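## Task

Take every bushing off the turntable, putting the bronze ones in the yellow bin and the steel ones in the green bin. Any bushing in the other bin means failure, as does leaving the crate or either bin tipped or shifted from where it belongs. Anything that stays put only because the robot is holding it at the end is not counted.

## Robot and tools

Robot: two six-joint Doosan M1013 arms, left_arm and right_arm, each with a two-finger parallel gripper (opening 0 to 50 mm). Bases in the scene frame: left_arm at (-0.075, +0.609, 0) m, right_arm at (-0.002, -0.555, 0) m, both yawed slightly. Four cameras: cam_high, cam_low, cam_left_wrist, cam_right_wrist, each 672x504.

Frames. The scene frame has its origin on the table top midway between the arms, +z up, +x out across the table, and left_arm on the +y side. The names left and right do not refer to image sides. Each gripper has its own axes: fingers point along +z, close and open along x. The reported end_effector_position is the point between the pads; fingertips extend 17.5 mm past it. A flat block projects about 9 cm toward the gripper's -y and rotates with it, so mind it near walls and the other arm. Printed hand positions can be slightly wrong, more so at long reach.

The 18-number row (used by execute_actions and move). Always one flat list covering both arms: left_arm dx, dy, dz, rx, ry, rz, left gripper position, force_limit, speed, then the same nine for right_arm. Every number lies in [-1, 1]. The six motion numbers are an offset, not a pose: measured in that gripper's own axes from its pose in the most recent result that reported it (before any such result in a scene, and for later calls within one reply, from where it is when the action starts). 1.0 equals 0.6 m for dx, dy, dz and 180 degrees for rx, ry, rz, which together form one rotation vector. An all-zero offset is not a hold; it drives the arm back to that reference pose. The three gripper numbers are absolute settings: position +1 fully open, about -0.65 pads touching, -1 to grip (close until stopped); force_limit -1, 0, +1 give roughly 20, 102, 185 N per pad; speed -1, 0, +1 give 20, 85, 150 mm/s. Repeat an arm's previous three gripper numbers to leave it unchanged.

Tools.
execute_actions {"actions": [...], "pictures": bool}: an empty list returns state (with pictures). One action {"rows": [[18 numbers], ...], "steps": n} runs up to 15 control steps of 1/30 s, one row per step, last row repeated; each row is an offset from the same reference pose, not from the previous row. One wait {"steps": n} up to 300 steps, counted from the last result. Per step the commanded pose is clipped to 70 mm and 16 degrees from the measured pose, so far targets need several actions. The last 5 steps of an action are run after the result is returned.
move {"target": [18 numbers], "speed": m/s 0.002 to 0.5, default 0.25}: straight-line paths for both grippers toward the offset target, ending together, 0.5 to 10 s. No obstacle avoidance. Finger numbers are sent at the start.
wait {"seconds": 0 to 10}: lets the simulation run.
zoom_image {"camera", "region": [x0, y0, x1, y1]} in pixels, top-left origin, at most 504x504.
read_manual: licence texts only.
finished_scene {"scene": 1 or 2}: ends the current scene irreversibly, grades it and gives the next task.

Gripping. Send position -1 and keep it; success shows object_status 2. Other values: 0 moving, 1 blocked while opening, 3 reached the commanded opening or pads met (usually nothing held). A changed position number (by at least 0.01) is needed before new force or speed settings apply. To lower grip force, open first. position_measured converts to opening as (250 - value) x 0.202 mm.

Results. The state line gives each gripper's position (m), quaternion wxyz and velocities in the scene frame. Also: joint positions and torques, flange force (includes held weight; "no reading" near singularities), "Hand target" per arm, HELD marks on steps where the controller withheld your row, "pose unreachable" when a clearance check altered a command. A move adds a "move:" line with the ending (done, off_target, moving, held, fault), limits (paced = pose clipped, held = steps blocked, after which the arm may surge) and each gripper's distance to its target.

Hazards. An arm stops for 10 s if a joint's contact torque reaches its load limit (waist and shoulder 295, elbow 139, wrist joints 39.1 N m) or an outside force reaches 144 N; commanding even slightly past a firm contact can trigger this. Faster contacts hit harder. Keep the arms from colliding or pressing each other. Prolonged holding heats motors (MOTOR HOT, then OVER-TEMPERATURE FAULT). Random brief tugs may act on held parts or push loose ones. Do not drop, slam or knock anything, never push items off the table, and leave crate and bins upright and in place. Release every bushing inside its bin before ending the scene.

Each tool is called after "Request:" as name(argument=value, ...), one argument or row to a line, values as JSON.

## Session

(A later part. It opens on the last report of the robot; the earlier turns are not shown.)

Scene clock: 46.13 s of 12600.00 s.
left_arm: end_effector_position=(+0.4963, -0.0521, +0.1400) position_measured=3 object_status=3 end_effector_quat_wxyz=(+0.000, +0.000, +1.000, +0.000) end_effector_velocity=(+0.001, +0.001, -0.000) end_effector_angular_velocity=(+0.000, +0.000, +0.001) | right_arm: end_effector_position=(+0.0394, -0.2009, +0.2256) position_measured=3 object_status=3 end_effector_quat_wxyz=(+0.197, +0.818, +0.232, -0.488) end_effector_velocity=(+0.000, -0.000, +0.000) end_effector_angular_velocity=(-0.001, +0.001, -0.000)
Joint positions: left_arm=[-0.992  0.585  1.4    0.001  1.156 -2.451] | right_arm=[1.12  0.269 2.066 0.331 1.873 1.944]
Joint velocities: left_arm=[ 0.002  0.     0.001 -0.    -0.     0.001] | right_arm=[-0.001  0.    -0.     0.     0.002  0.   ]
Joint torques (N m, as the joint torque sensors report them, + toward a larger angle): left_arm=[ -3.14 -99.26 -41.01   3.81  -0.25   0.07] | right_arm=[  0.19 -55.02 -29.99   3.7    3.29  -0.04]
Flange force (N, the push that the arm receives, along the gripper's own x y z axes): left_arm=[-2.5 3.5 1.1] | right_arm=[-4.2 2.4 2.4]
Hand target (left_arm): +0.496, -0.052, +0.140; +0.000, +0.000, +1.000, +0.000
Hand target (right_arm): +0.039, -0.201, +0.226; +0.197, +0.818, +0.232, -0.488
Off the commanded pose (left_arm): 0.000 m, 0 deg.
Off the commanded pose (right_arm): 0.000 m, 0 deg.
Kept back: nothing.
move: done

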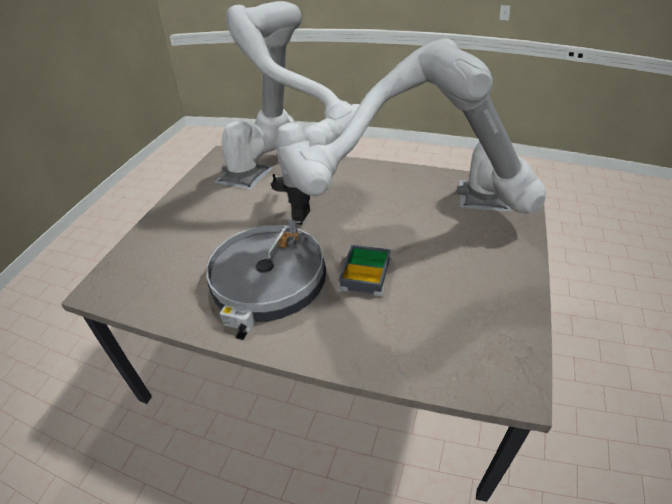

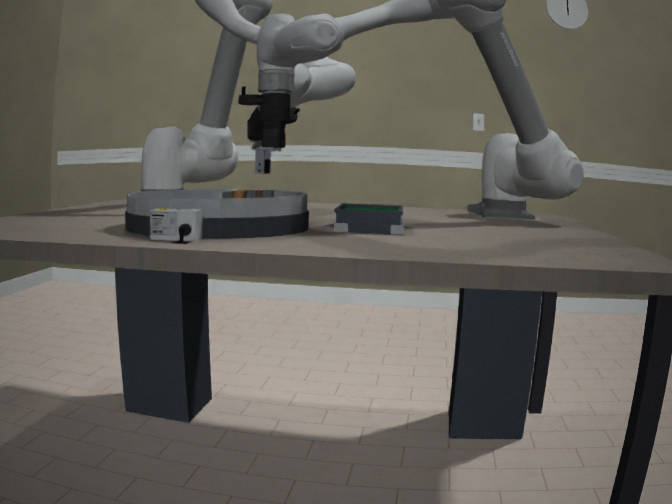

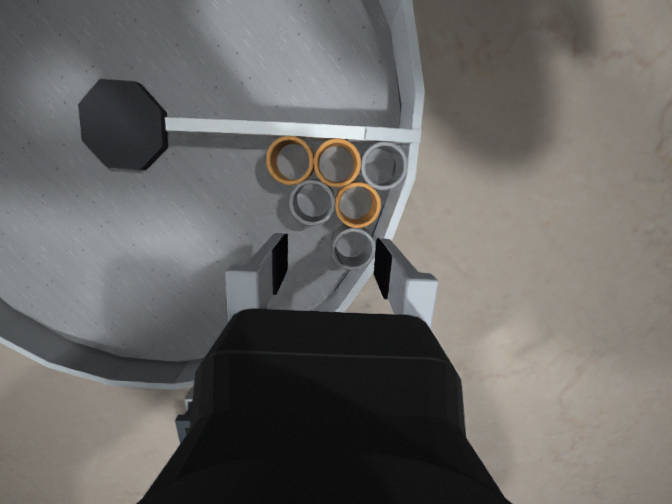

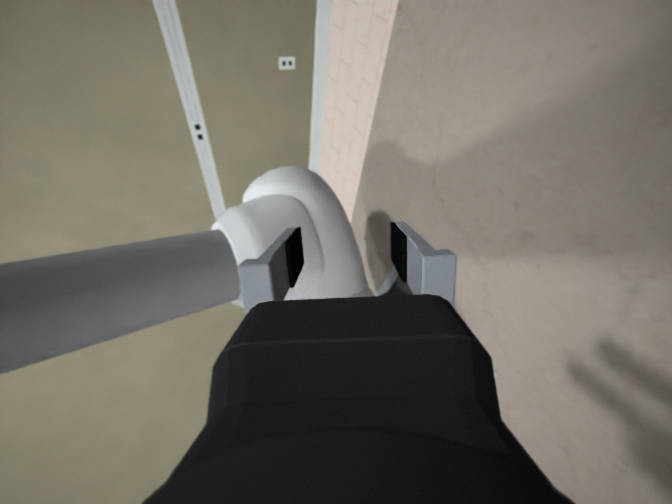

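Request:
move(
  target=[-0.1252, 0.052, 0.0333, -0.0983, -0.3118, 0.7529, -1, -0.5, 1, 0, 0, 0, 0, 0, 0, 1, 0, 0],
  speed=0.4,
)

Scene clock: 60.77 s of 12600.00 s.
left_arm: end_effector_position=(+0.5710, -0.0213, +0.1197) position_measured=252 object_status=3 end_effector_quat_wxyz=(+0.372, +0.864, +0.293, +0.171) end_effector_velocity=(+0.000, +0.002, -0.001) end_effector_angular_velocity=(+0.006, +0.002, +0.002) | right_arm: end_effector_position=(+0.0394, -0.2009, +0.2256) position_measured=3 object_status=3 end_effector_quat_wxyz=(+0.197, +0.818, +0.232, -0.488) end_effector_velocity=(+0.000, +0.000, -0.001) end_effector_angular_velocity=(-0.001, -0.000, +0.000)
Joint positions: left_arm=[-0.927  0.453  1.84   0.483  0.004 -0.38 ] | right_arm=[1.12  0.269 2.066 0.331 1.873 1.944]
Joint velocities: left_arm=[ 0.001  0.    -0.    -0.037  0.007  0.038] | right_arm=[-0.     0.001  0.    -0.001 -0.001  0.   ]
Joint torques (N m, as the joint torque sensors report them, + toward a larger angle): left_arm=[ -4.13 -83.66 -37.06   3.01  -2.46   0.51] | right_arm=[ -0.85 -54.02 -30.47   3.62   3.35   0.01]
Flange force (N, the push that the arm receives, along the gripper's own x y z axes): left_arm=no reading | right_arm=[-5.4 1.5 4.4]
Hand target (left_arm): +0.571, -0.021, +0.120; +0.372, +0.864, +0.293, +0.171
Hand target (right_arm): +0.039, -0.201, +0.226; +0.197, +0.818, +0.232, -0.488
Off the commanded pose (left_arm): 0.001 m, 7 deg.
Off the commanded pose (right_arm): 0.000 m, 0 deg.
Kept back: nothing.
move: off_target (left_arm)

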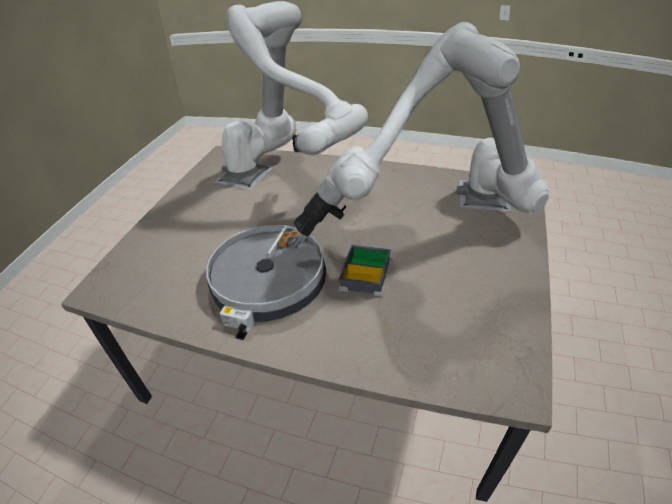

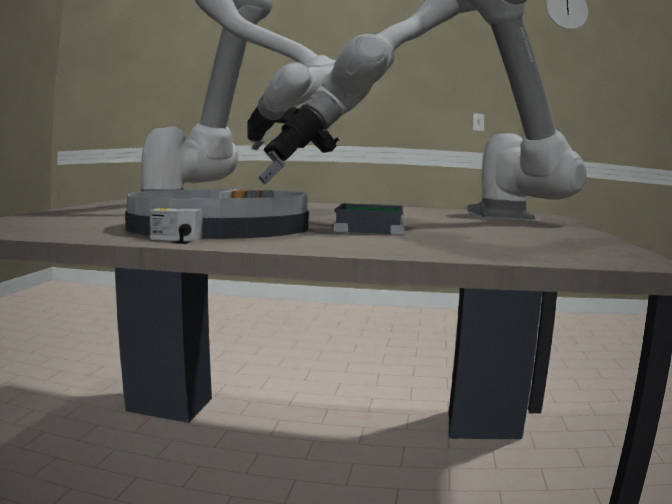

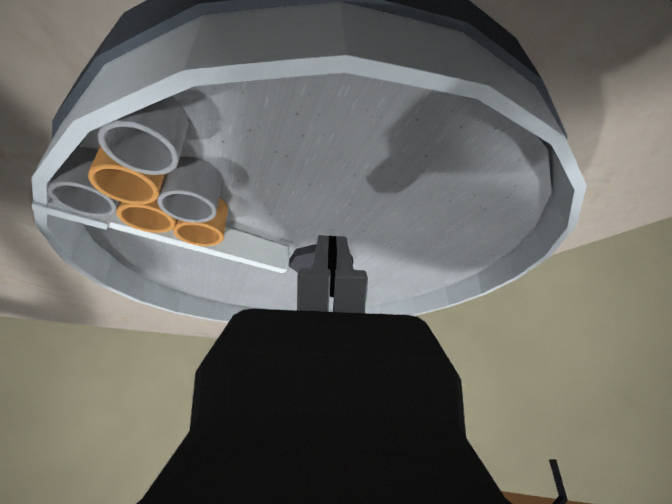

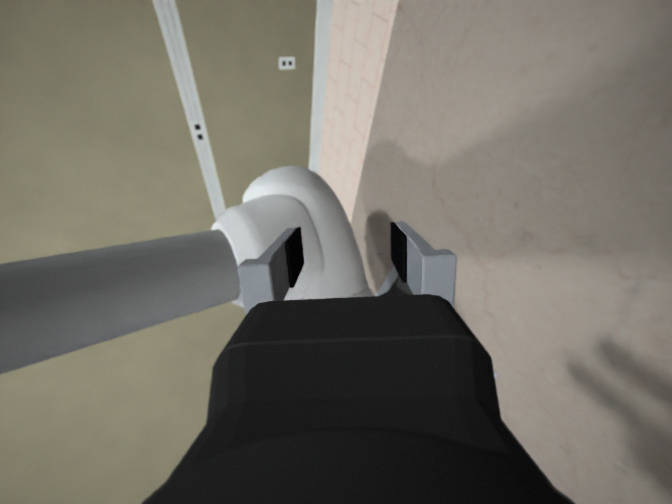

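Request:
move(
  target=[0.0677, 0.0197, 0.0042, 0.0084, -0.1755, 0.1334, -1, -0.5, 1, 0, 0, 0, 0, 0, 0, 1, 0, 0],
  speed=0.15,
)

Scene clock: 64.73 s of 12600.00 s.
left_arm: end_effector_position=(+0.6081, -0.0033, +0.1299) position_measured=252 object_status=3 end_effector_quat_wxyz=(+0.383, +0.924, -0.000, +0.001) end_effector_velocity=(-0.001, -0.000, -0.001) end_effector_angular_velocity=(+0.001, +0.001, -0.003) | right_arm: end_effector_position=(+0.0394, -0.2009, +0.2256) position_measured=3 object_status=3 end_effector_quat_wxyz=(+0.197, +0.818, +0.232, -0.488) end_effector_velocity=(-0.000, +0.000, +0.000) end_effector_angular_velocity=(+0.001, -0.000, -0.000)
Joint positions: left_arm=[-0.702  0.57   1.593  2.129 -0.764 -1.471] | right_arm=[1.12  0.269 2.066 0.331 1.873 1.944]
Joint velocities: left_arm=[-0.     0.001 -0.     0.001 -0.002  0.001] | right_arm=[ 0.    -0.001  0.     0.    -0.    -0.   ]
Joint torques (N m, as the joint torque sensors report them, + toward a larger angle): left_arm=[ -3.42 -98.48 -41.53  -3.26  -0.37   0.14] | right_arm=[ -0.85 -53.77 -30.48   3.6    3.39   0.03]
Flange force (N, the push that the arm receives, along the gripper's own x y z axes): left_arm=[0.2 -5.3 -0.8] | right_arm=[-6.7 1.8 4.7]
Hand target (left_arm): +0.608, -0.003, +0.130; +0.383, +0.924, -0.000, +0.001
Hand target (right_arm): +0.039, -0.201, +0.226; +0.197, +0.818, +0.232, -0.488
Off the commanded pose (left_arm): 0.000 m, 0 deg.
Off the commanded pose (right_arm): 0.000 m, 0 deg.
Kept back: nothing.
move: done

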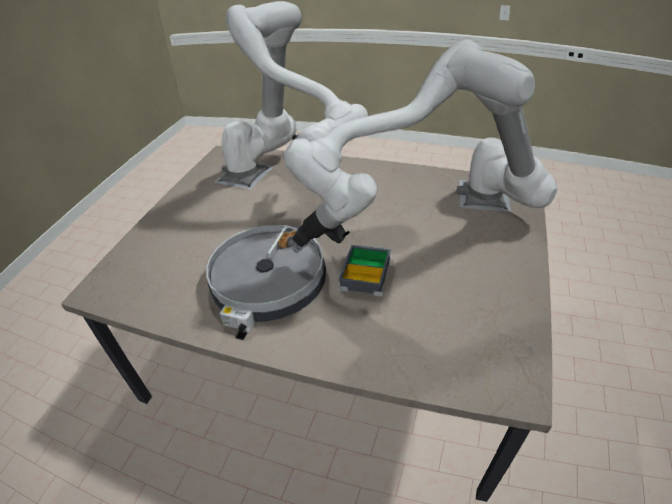

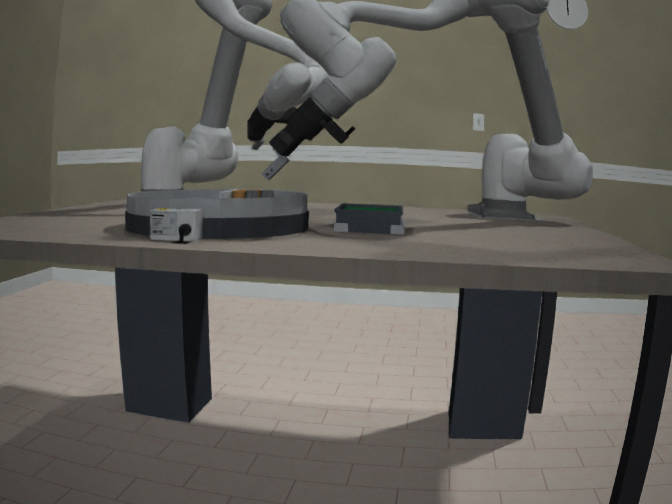

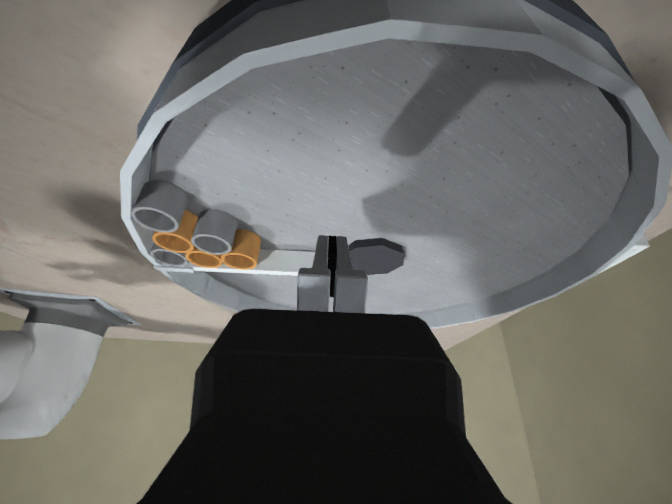

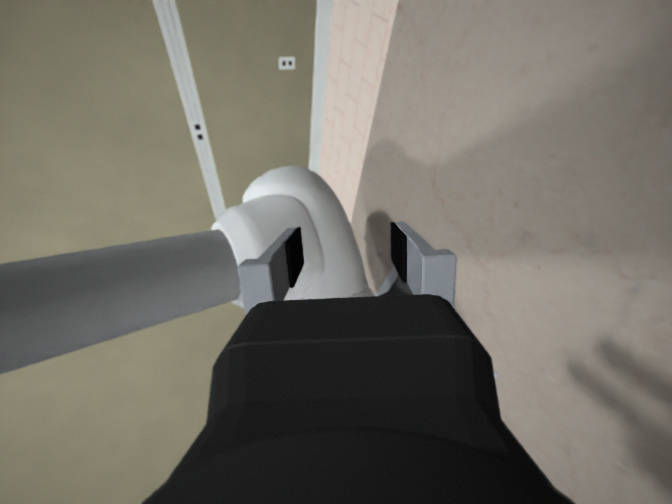

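Request:
move(
  target=[0, -0.04125, 0.04125, 0, 0, 0, -1, -0.5, 1, 0, 0, 0, 0, 0, 0, 1, 0, 0],
  speed=0.06,
)

Scene clock: 65.90 s of 12600.00 s.
left_arm: end_effector_position=(+0.6082, -0.0034, +0.0950) position_measured=252 object_status=3 end_effector_quat_wxyz=(+0.383, +0.924, -0.000, +0.001) end_effector_velocity=(+0.001, +0.001, +0.001) end_effector_angular_velocity=(-0.001, -0.002, +0.000) | right_arm: end_effector_position=(+0.0394, -0.2009, +0.2256) position_measured=3 object_status=3 end_effector_quat_wxyz=(+0.197, +0.818, +0.232, -0.488) end_effector_velocity=(+0.000, -0.000, -0.001) end_effector_angular_velocity=(-0.001, -0.000, +0.001)
Joint positions: left_arm=[-0.702  0.602  1.613  2.081 -0.738 -1.405] | right_arm=[1.12  0.269 2.066 0.331 1.873 1.944]
Joint velocities: left_arm=[ 0.001 -0.002  0.001 -0.     0.     0.002] | right_arm=[ 0.     0.001 -0.    -0.001 -0.     0.   ]
Joint torques (N m, as the joint torque sensors report them, + toward a larger angle): left_arm=[  -3.16 -100.33  -39.28   -2.88   -0.42    0.24] | right_arm=[ -1.83 -53.35 -30.15   3.54   3.39  -0.16]
Flange force (N, the push that the arm receives, along the gripper's own x y z axes): left_arm=[2.5 -3.8 -0.7] | right_arm=[-7.1 -0.1 4.8]
Hand target (left_arm): +0.608, -0.003, +0.095; +0.383, +0.924, -0.000, +0.001
Hand target (right_arm): +0.039, -0.201, +0.226; +0.197, +0.818, +0.232, -0.488
Off the commanded pose (left_arm): 0.000 m, 0 deg.
Off the commanded pose (right_arm): 0.000 m, 0 deg.
Kept back: nothing.
move: done

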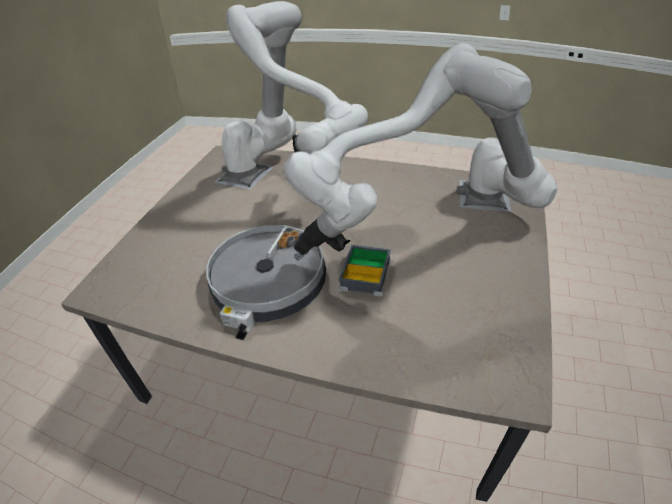

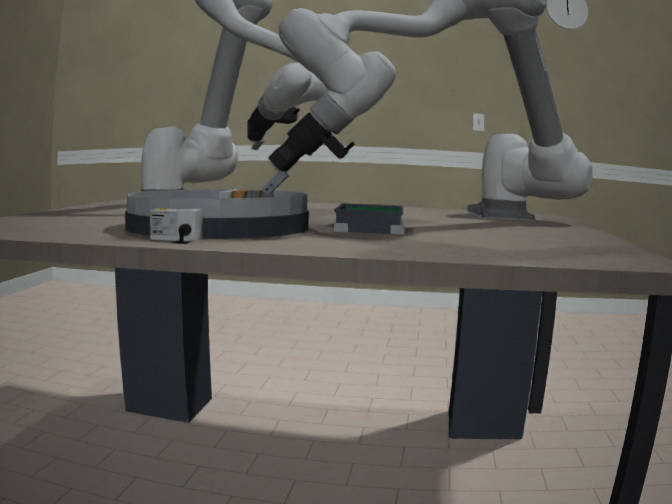

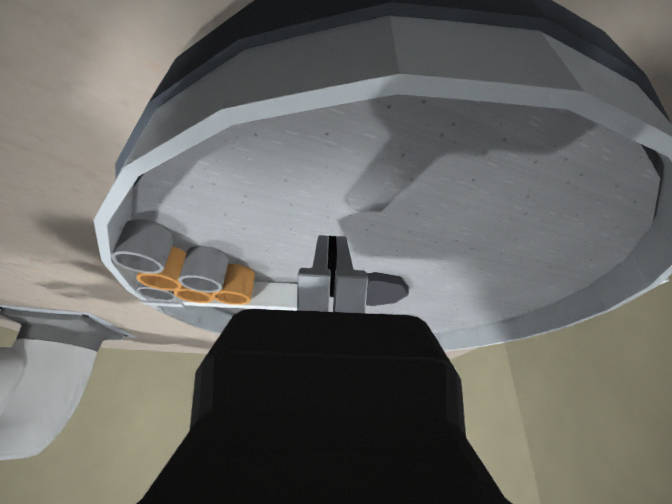

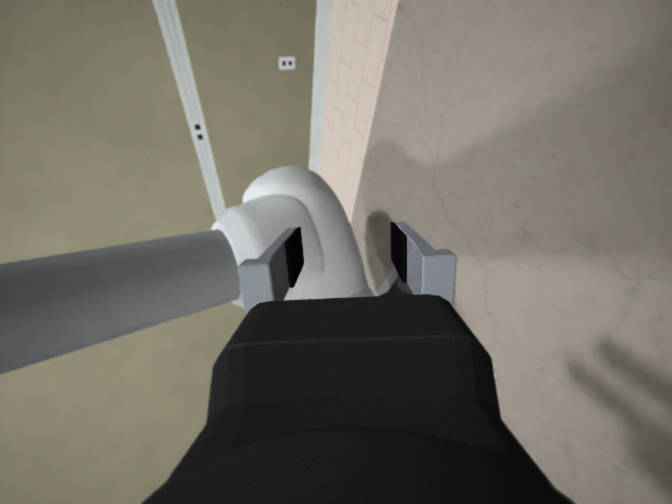

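Request:
move(
  target=[0, -0.0118, 0.0118, 0, 0, 0, -1, -0.5, 1, 0, 0, 0, 0, 0, 0, 1, 0, 0],
  speed=0.02,
)

Request:
zoom_image(
  camera="cam_left_wrist",
  region=[260, 170, 420, 290],
)

Scene clock: 66.90 s of 12600.00 s.
left_arm: end_effector_position=(+0.6082, -0.0034, +0.0850) position_measured=252 object_status=3 end_effector_quat_wxyz=(+0.383, +0.924, -0.000, +0.001) end_effector_velocity=(-0.001, +0.000, -0.001) end_effector_angular_velocity=(+0.001, +0.002, +0.000) | right_arm: end_effector_position=(+0.0394, -0.2009, +0.2256) position_measured=3 object_status=3 end_effector_quat_wxyz=(+0.197, +0.818, +0.232, -0.488) end_effector_velocity=(+0.000, -0.000, -0.001) end_effector_angular_velocity=(-0.002, -0.000, +0.001)
Joint positions: left_arm=[-0.702  0.612  1.618  2.067 -0.731 -1.386] | right_arm=[1.12  0.269 2.066 0.331 1.873 1.944]
Joint velocities: left_arm=[-0.     0.001  0.001 -0.     0.    -0.001] | right_arm=[-0.     0.001 -0.    -0.001 -0.     0.   ]
Joint torques (N m, as the joint torque sensors report them, + toward a larger angle): left_arm=[ -2.75 -99.21 -38.78  -3.11  -0.7    0.05] | right_arm=[ -1.98 -54.08 -30.09   3.7    3.55   0.  ]
Flange force (N, the push that the arm receives, along the gripper's own x y z axes): left_arm=[0.9 -2.9 -1.7] | right_arm=[-5.4 -0.6 4.5]
Hand target (left_arm): +0.608, -0.003, +0.085; +0.383, +0.924, -0.000, +0.001
Hand target (right_arm): +0.039, -0.201, +0.226; +0.197, +0.818, +0.232, -0.488
Off the commanded pose (left_arm): 0.000 m, 0 deg.
Off the commanded pose (right_arm): 0.000 m, 0 deg.
Kept back: nothing.
move: done

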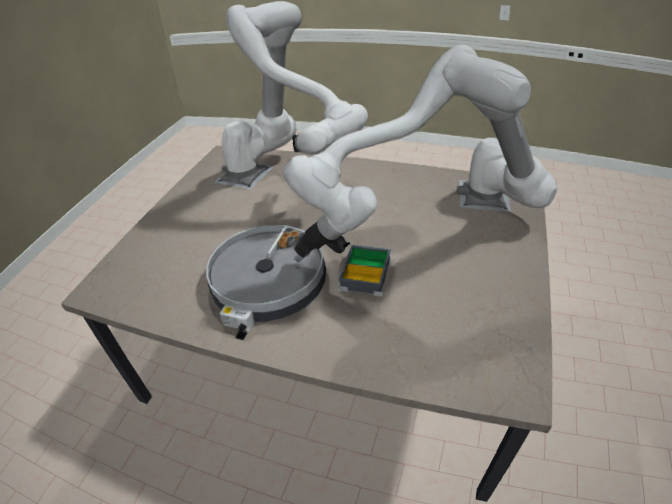

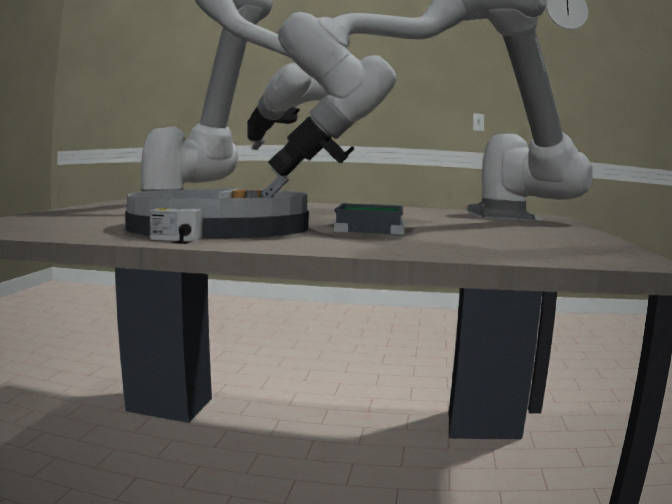

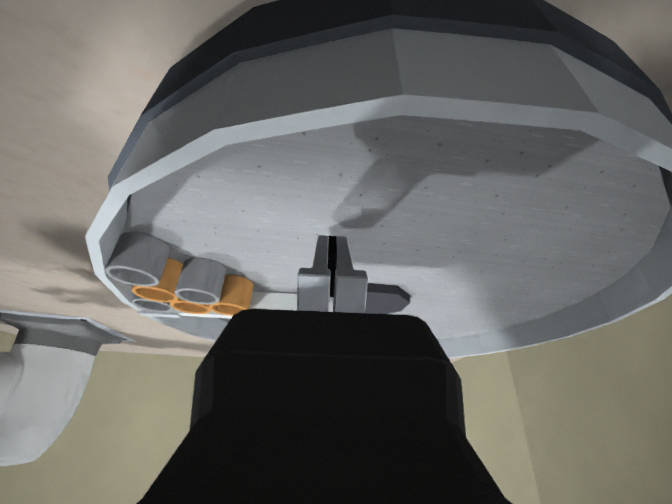

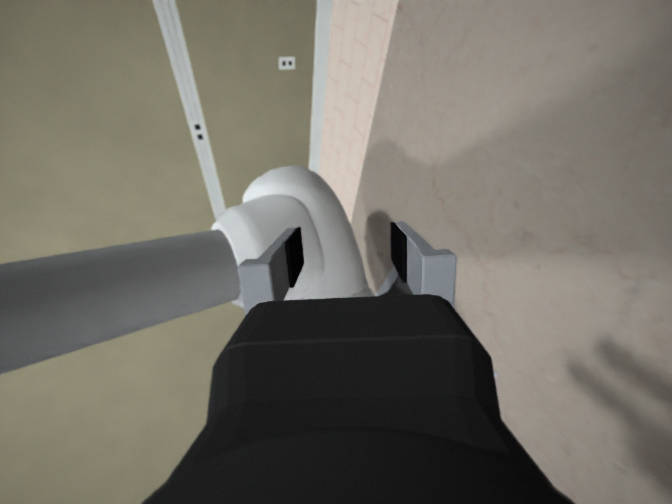

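Region (260, 170, 420, 290) of cam_left_wrist's 672x504 image, scaled by 3.150, with more detail than that image has; it fills the top 378 rows of this view, and the rest is white.

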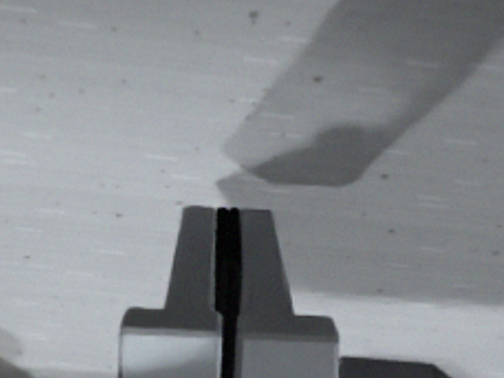

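Request:
move(
  target=[0, -0.00943, 0.00943, 0, 0, 0, -1, -0.5, 1, 0, 0, 0, 0, 0, 0, 1, 0, 0],
  speed=0.015,
)

Request:
zoom_image(
  camera="cam_left_wrist",
  region=[260, 170, 420, 290],
)

Scene clock: 68.10 s of 12600.00 s.
left_arm: end_effector_position=(+0.6082, -0.0034, +0.0770) position_measured=252 object_status=3 end_effector_quat_wxyz=(+0.383, +0.924, -0.000, +0.001) end_effector_velocity=(-0.000, -0.001, -0.000) end_effector_angular_velocity=(+0.000, +0.001, -0.000) | right_arm: end_effector_position=(+0.0394, -0.2009, +0.2256) position_measured=3 object_status=3 end_effector_quat_wxyz=(+0.197, +0.818, +0.232, -0.488) end_effector_velocity=(+0.000, -0.000, -0.000) end_effector_angular_velocity=(-0.002, +0.000, +0.001)
Joint positions: left_arm=[-0.702  0.62   1.621  2.055 -0.725 -1.371] | right_arm=[1.12  0.269 2.066 0.331 1.873 1.944]
Joint velocities: left_arm=[-0.001  0.001 -0.    -0.     0.    -0.001] | right_arm=[-0.     0.001  0.    -0.001  0.001  0.   ]
Joint torques (N m, as the joint torque sensors report them, + toward a larger angle): left_arm=[ -2.45 -98.63 -38.69  -3.03  -0.48   0.1 ] | right_arm=[  0.39 -53.56 -30.68   3.69   3.45  -0.06]
Flange force (N, the push that the arm receives, along the gripper's own x y z axes): left_arm=[-0.5 -2.2 -2.3] | right_arm=[-5.6 4.1 4.4]
Hand target (left_arm): +0.608, -0.003, +0.077; +0.383, +0.924, -0.000, +0.001
Hand target (right_arm): +0.039, -0.201, +0.226; +0.197, +0.818, +0.232, -0.488
Off the commanded pose (left_arm): 0.000 m, 0 deg.
Off the commanded pose (right_arm): 0.000 m, 0 deg.
Kept back: nothing.
move: done

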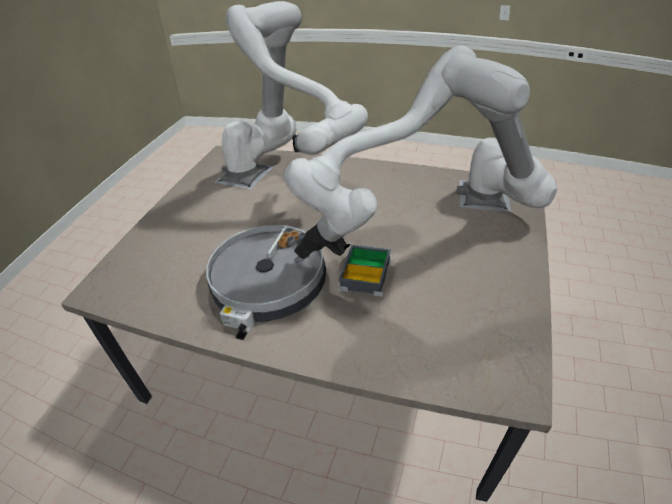

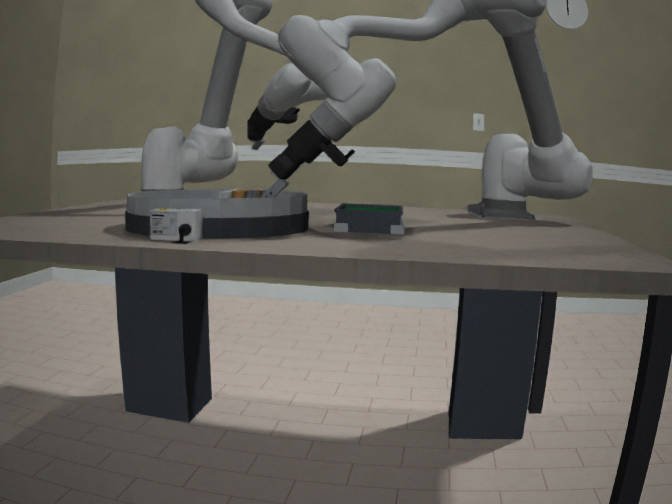

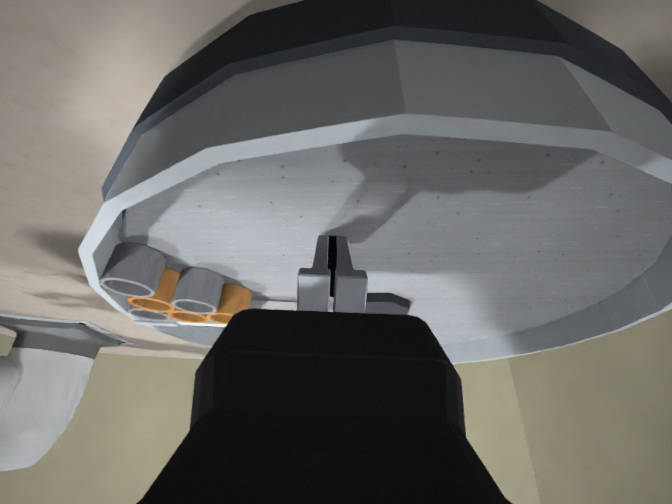

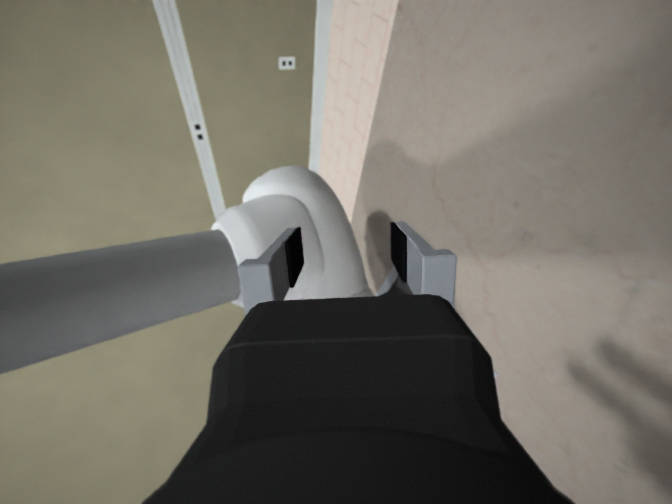

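Region (260, 170, 420, 290) of cam_left_wrist's 672x504 image, scaled by 3.150, with more detail than that image has; it fills the top 378 rows of this view, and the rest is white.

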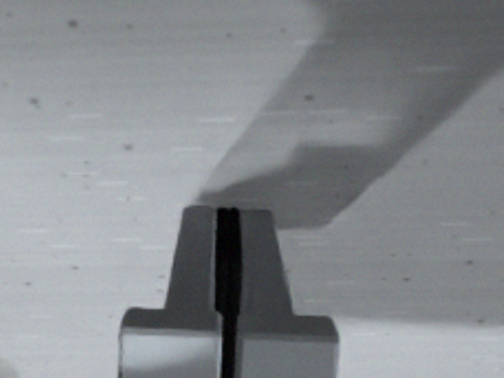

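Request:
move(
  target=[-0.05, 0.04125, -0.04125, 0, 0, 0, -1, -0.5, 1, 0, 0, 0, 0, 0, 0, 1, 0, 0],
  speed=0.1,
)

Request:
move(
  target=[-0.161, 0.04797, 0.04797, 0, 0, 0, -1, -0.5, 1, 0, 0, 0, 0, 0, 0, 1, 0, 0],
  speed=0.15,
)

Request:
zoom_image(
  camera="cam_left_wrist",
  region=[200, 120, 480, 320],
)

Scene clock: 69.57 s of 12600.00 s.
left_arm: end_effector_position=(+0.5782, -0.0033, +0.1119) position_measured=252 object_status=3 end_effector_quat_wxyz=(+0.383, +0.924, -0.000, +0.001) end_effector_velocity=(-0.001, -0.001, +0.001) end_effector_angular_velocity=(-0.000, -0.001, -0.001) | right_arm: end_effector_position=(+0.0394, -0.2009, +0.2256) position_measured=3 object_status=3 end_effector_quat_wxyz=(+0.197, +0.818, +0.232, -0.488) end_effector_velocity=(+0.000, +0.000, -0.000) end_effector_angular_velocity=(-0.001, +0.001, -0.001)
Joint positions: left_arm=[-0.723  0.553  1.662  2.078 -0.723 -1.419] | right_arm=[1.12  0.269 2.066 0.331 1.873 1.944]
Joint velocities: left_arm=[-0.001 -0.001 -0.001  0.     0.    -0.   ] | right_arm=[-0.     0.001  0.     0.001 -0.    -0.   ]
Joint torques (N m, as the joint torque sensors report them, + toward a larger angle): left_arm=[ -2.16 -95.21 -39.45  -3.09  -0.51   0.19] | right_arm=[ -1.96 -53.69 -30.44   3.61   3.4   -0.07]
Flange force (N, the push that the arm receives, along the gripper's own x y z axes): left_arm=[1.0 -2.4 -0.2] | right_arm=[-6.4 -0.2 5.1]
Hand target (left_arm): +0.578, -0.003, +0.112; +0.383, +0.924, -0.000, +0.001
Hand target (right_arm): +0.039, -0.201, +0.226; +0.197, +0.818, +0.232, -0.488
Off the commanded pose (left_arm): 0.000 m, 0 deg.
Off the commanded pose (right_arm): 0.000 m, 0 deg.
Kept back: nothing.
move: done

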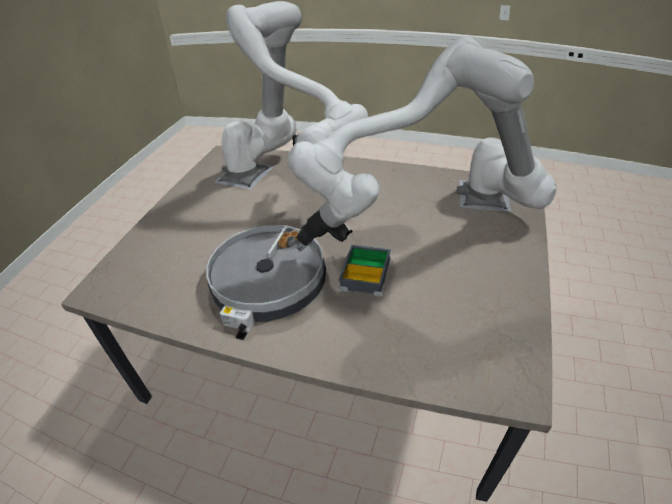

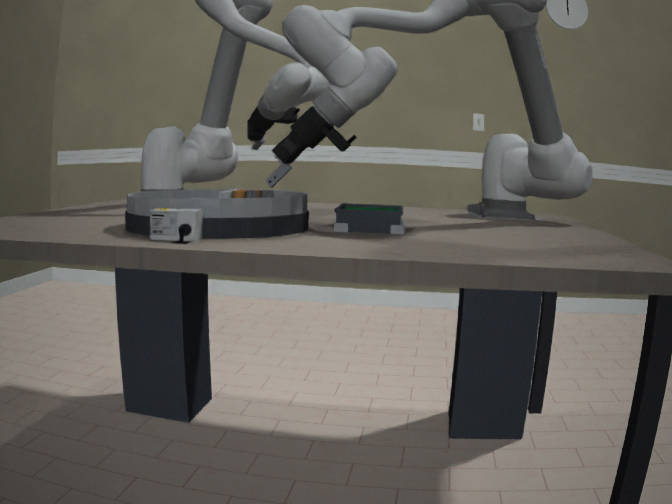

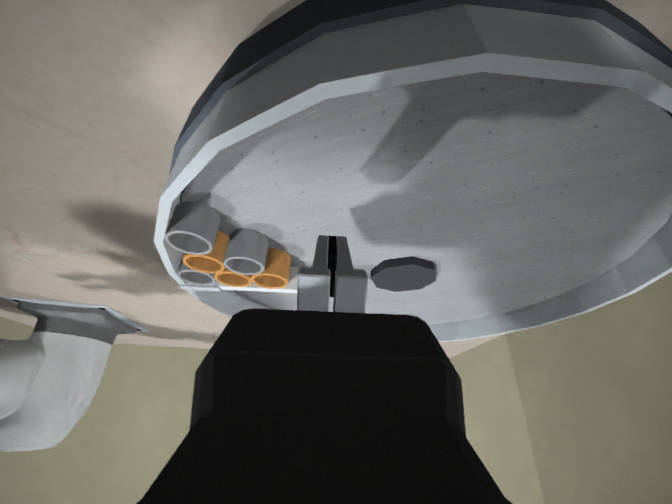

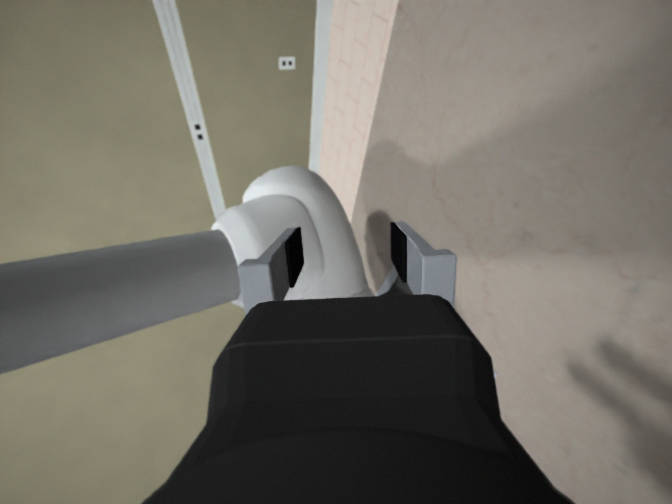

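Scene clock: 70.60 s of 12600.00 s.
left_arm: end_effector_position=(+0.4816, -0.0440, +0.1119) position_measured=252 object_status=3 end_effector_quat_wxyz=(+0.383, +0.924, -0.000, +0.001) end_effector_velocity=(-0.000, +0.000, -0.000) end_effector_angular_velocity=(+0.000, -0.000, +0.000) | right_arm: end_effector_position=(+0.0394, -0.2009, +0.2256) position_measured=3 object_status=3 end_effector_quat_wxyz=(+0.197, +0.818, +0.232, -0.488) end_effector_velocity=(-0.000, -0.000, +0.000) end_effector_angular_velocity=(-0.001, +0.001, +0.000)
Joint positions: left_arm=[-0.847  0.483  1.78   2.001 -0.615 -1.419] | right_arm=[1.12  0.269 2.066 0.331 1.873 1.944]
Joint velocities: left_arm=[-0.    -0.     0.001 -0.001  0.     0.001] | right_arm=[ 0.    -0.     0.    -0.     0.001 -0.   ]
Joint torques (N m, as the joint torque sensors report them, + toward a larger angle): left_arm=[ -3.92 -87.38 -38.34  -2.66  -0.61  -0.19] | right_arm=[ -0.96 -53.48 -30.35   3.56   3.36   0.04]
Flange force (N, the push that the arm receives, along the gripper's own x y z axes): left_arm=[3.1 -4.8 -1.8] | right_arm=[-6.8 1.6 4.6]
Hand target (left_arm): +0.482, -0.044, +0.112; +0.383, +0.924, -0.000, +0.001
Hand target (right_arm): +0.039, -0.201, +0.226; +0.197, +0.818, +0.232, -0.488
Off the commanded pose (left_arm): 0.000 m, 0 deg.
Off the commanded pose (right_arm): 0.000 m, 0 deg.
Kept back: nothing.
move: done

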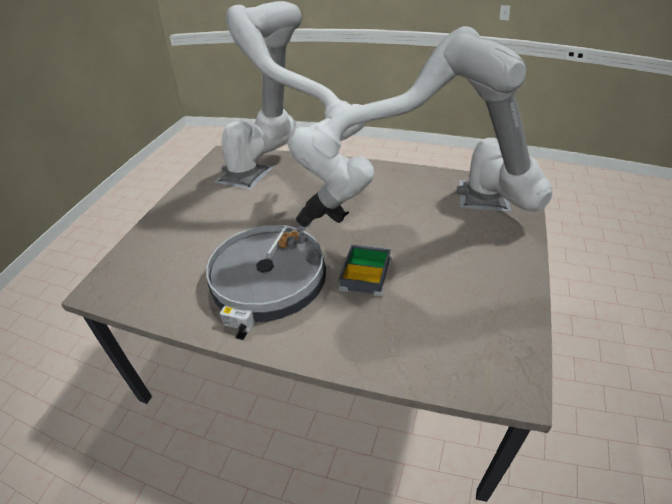

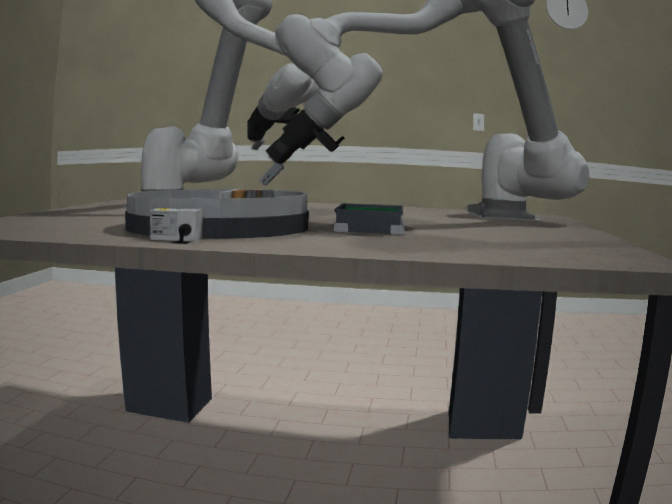

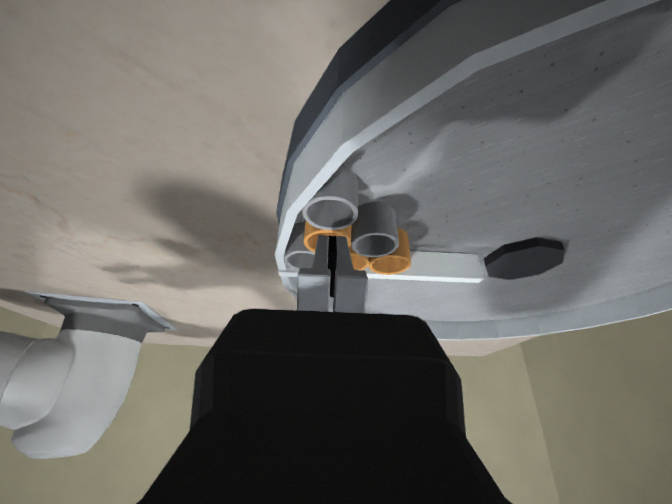

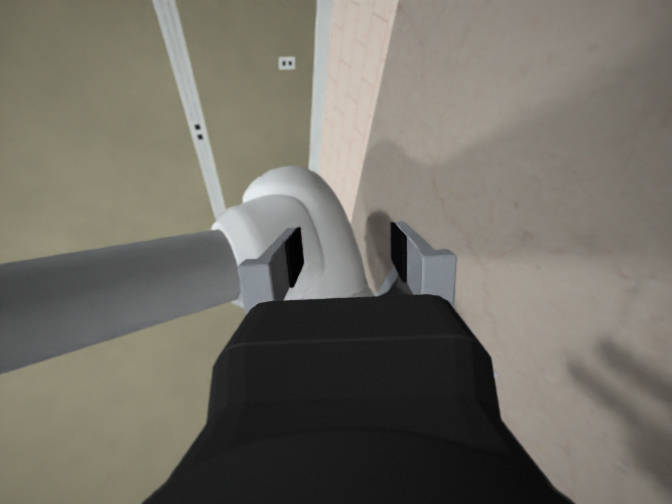

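Region (200, 120, 480, 320) of cam_left_wrist's 672x504 image, scaled by 1.800, with more detail than that image has; it fills the top 360 rows of this view, and the rest is white.

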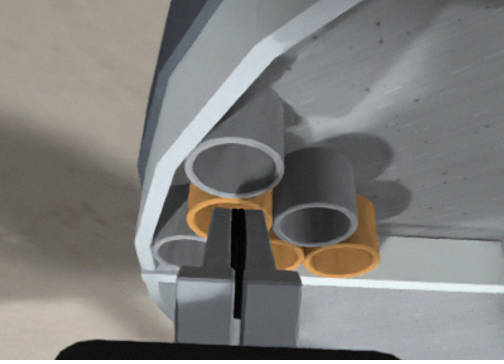

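Request:
zoom_image(
  camera="cam_low",
  region=[210, 150, 310, 210],
)

Request:
zoom_image(
  camera="cam_high",
  region=[250, 200, 350, 270],
)

Region (210, 150, 310, 210) of cam_low's 672x504 image, scaled by 5.040, with more detail than that image has; it fills the top 302 rows of this view, and the rest is white.

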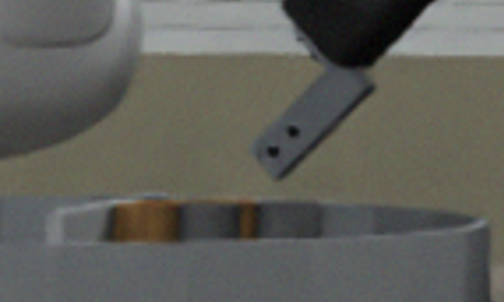

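Region (250, 200, 350, 270) of cam_high's 672x504 image, scaled by 5.040, with more detail than that image has; it fills the top 353 rows of this view, and the rest is white.

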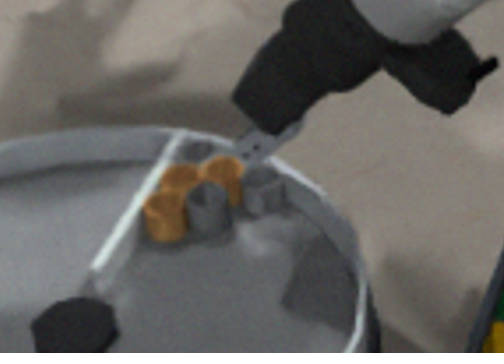

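Request:
move(
  target=[0, -0.01709, 0.00412, 0, 0, 0, -1, -0.5, 1, 0, 0, 0, 0, 0, 0, 1, 0, 0],
  speed=0.02,
)

Request:
zoom_image(
  camera="cam_low",
  region=[210, 150, 310, 210],
)

Request:
zoom_image(
  camera="cam_left_wrist",
  region=[250, 160, 430, 300],
)

Scene clock: 73.00 s of 12600.00 s.
left_arm: end_effector_position=(+0.4816, -0.0386, +0.1029) position_measured=252 object_status=3 end_effector_quat_wxyz=(+0.383, +0.924, -0.000, +0.001) end_effector_velocity=(-0.001, -0.001, +0.000) end_effector_angular_velocity=(-0.001, -0.001, -0.001) | right_arm: end_effector_position=(+0.0394, -0.2009, +0.2256) position_measured=3 object_status=3 end_effector_quat_wxyz=(+0.197, +0.818, +0.232, -0.488) end_effector_velocity=(-0.000, +0.000, +0.001) end_effector_angular_velocity=(+0.001, +0.001, -0.001)
Joint positions: left_arm=[-0.841  0.488  1.793  1.98  -0.611 -1.388] | right_arm=[1.12  0.269 2.066 0.331 1.873 1.944]
Joint velocities: left_arm=[-0.001 -0.     0.    -0.001  0.     0.001] | right_arm=[ 0.    -0.001  0.     0.001  0.     0.   ]
Joint torques (N m, as the joint torque sensors report them, + toward a larger angle): left_arm=[ -2.4  -86.32 -38.27  -2.33  -0.45   0.21] | right_arm=[ -0.92 -53.35 -30.61   3.61   3.46  -0.05]
Flange force (N, the push that the arm receives, along the gripper's own x y z axes): left_arm=[-0.2 -2.9 -3.3] | right_arm=[-7.2 1.9 5.2]
Hand target (left_arm): +0.482, -0.039, +0.103; +0.383, +0.924, -0.000, +0.001
Hand target (right_arm): +0.039, -0.201, +0.226; +0.197, +0.818, +0.232, -0.488
Off the commanded pose (left_arm): 0.000 m, 0 deg.
Off the commanded pose (right_arm): 0.000 m, 0 deg.
Kept back: nothing.
move: done

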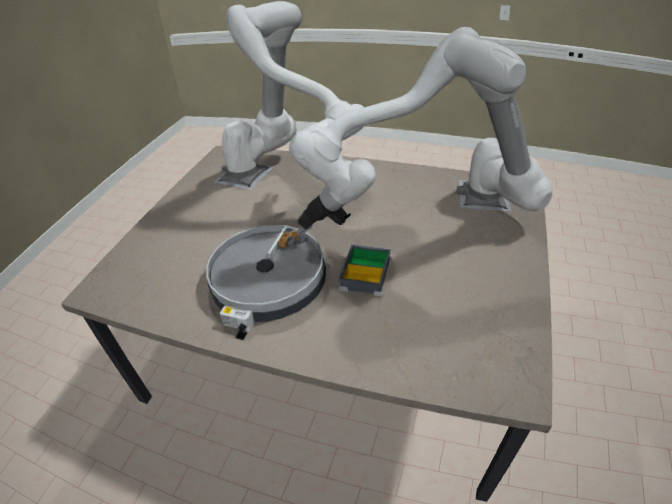

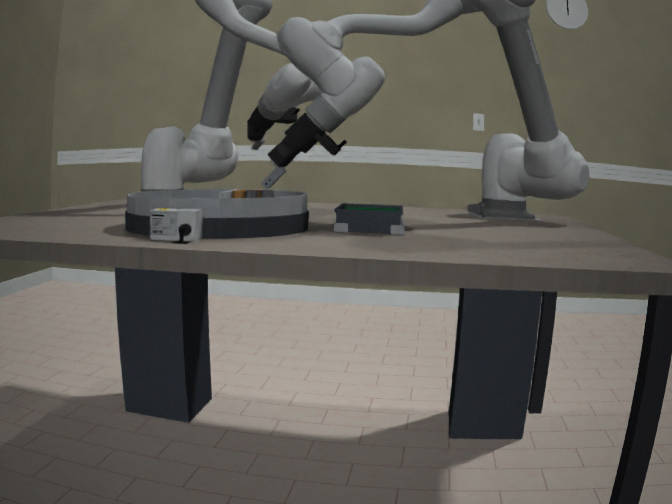

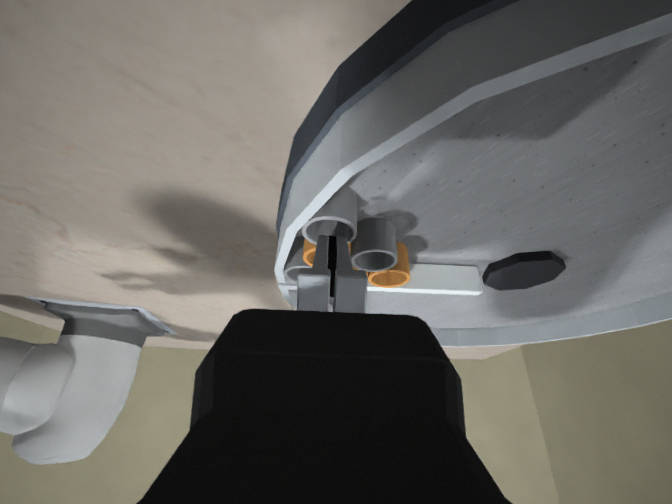

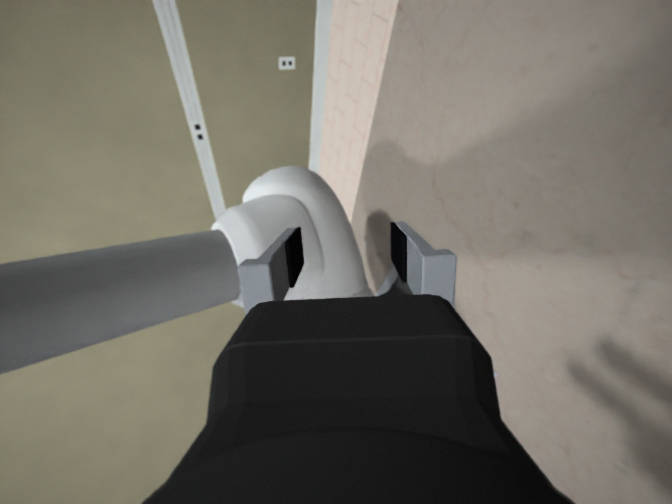

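Region (210, 150, 310, 210) of cam_low's 672x504 image, scaled by 5.040, with more detail than that image has; it fills the top 302 rows of this view, and the rest is white.

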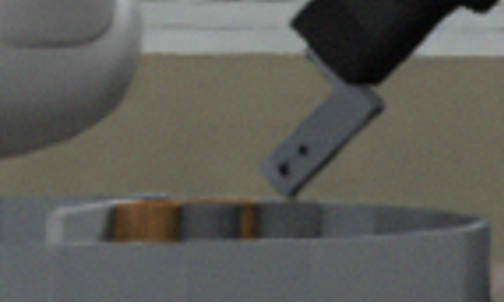

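Region (250, 160, 430, 300) of cam_left_wrist's 672x504 image, scaled by 2.800, with more detail than that image has.

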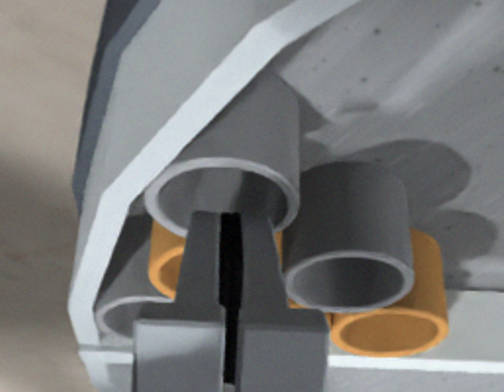

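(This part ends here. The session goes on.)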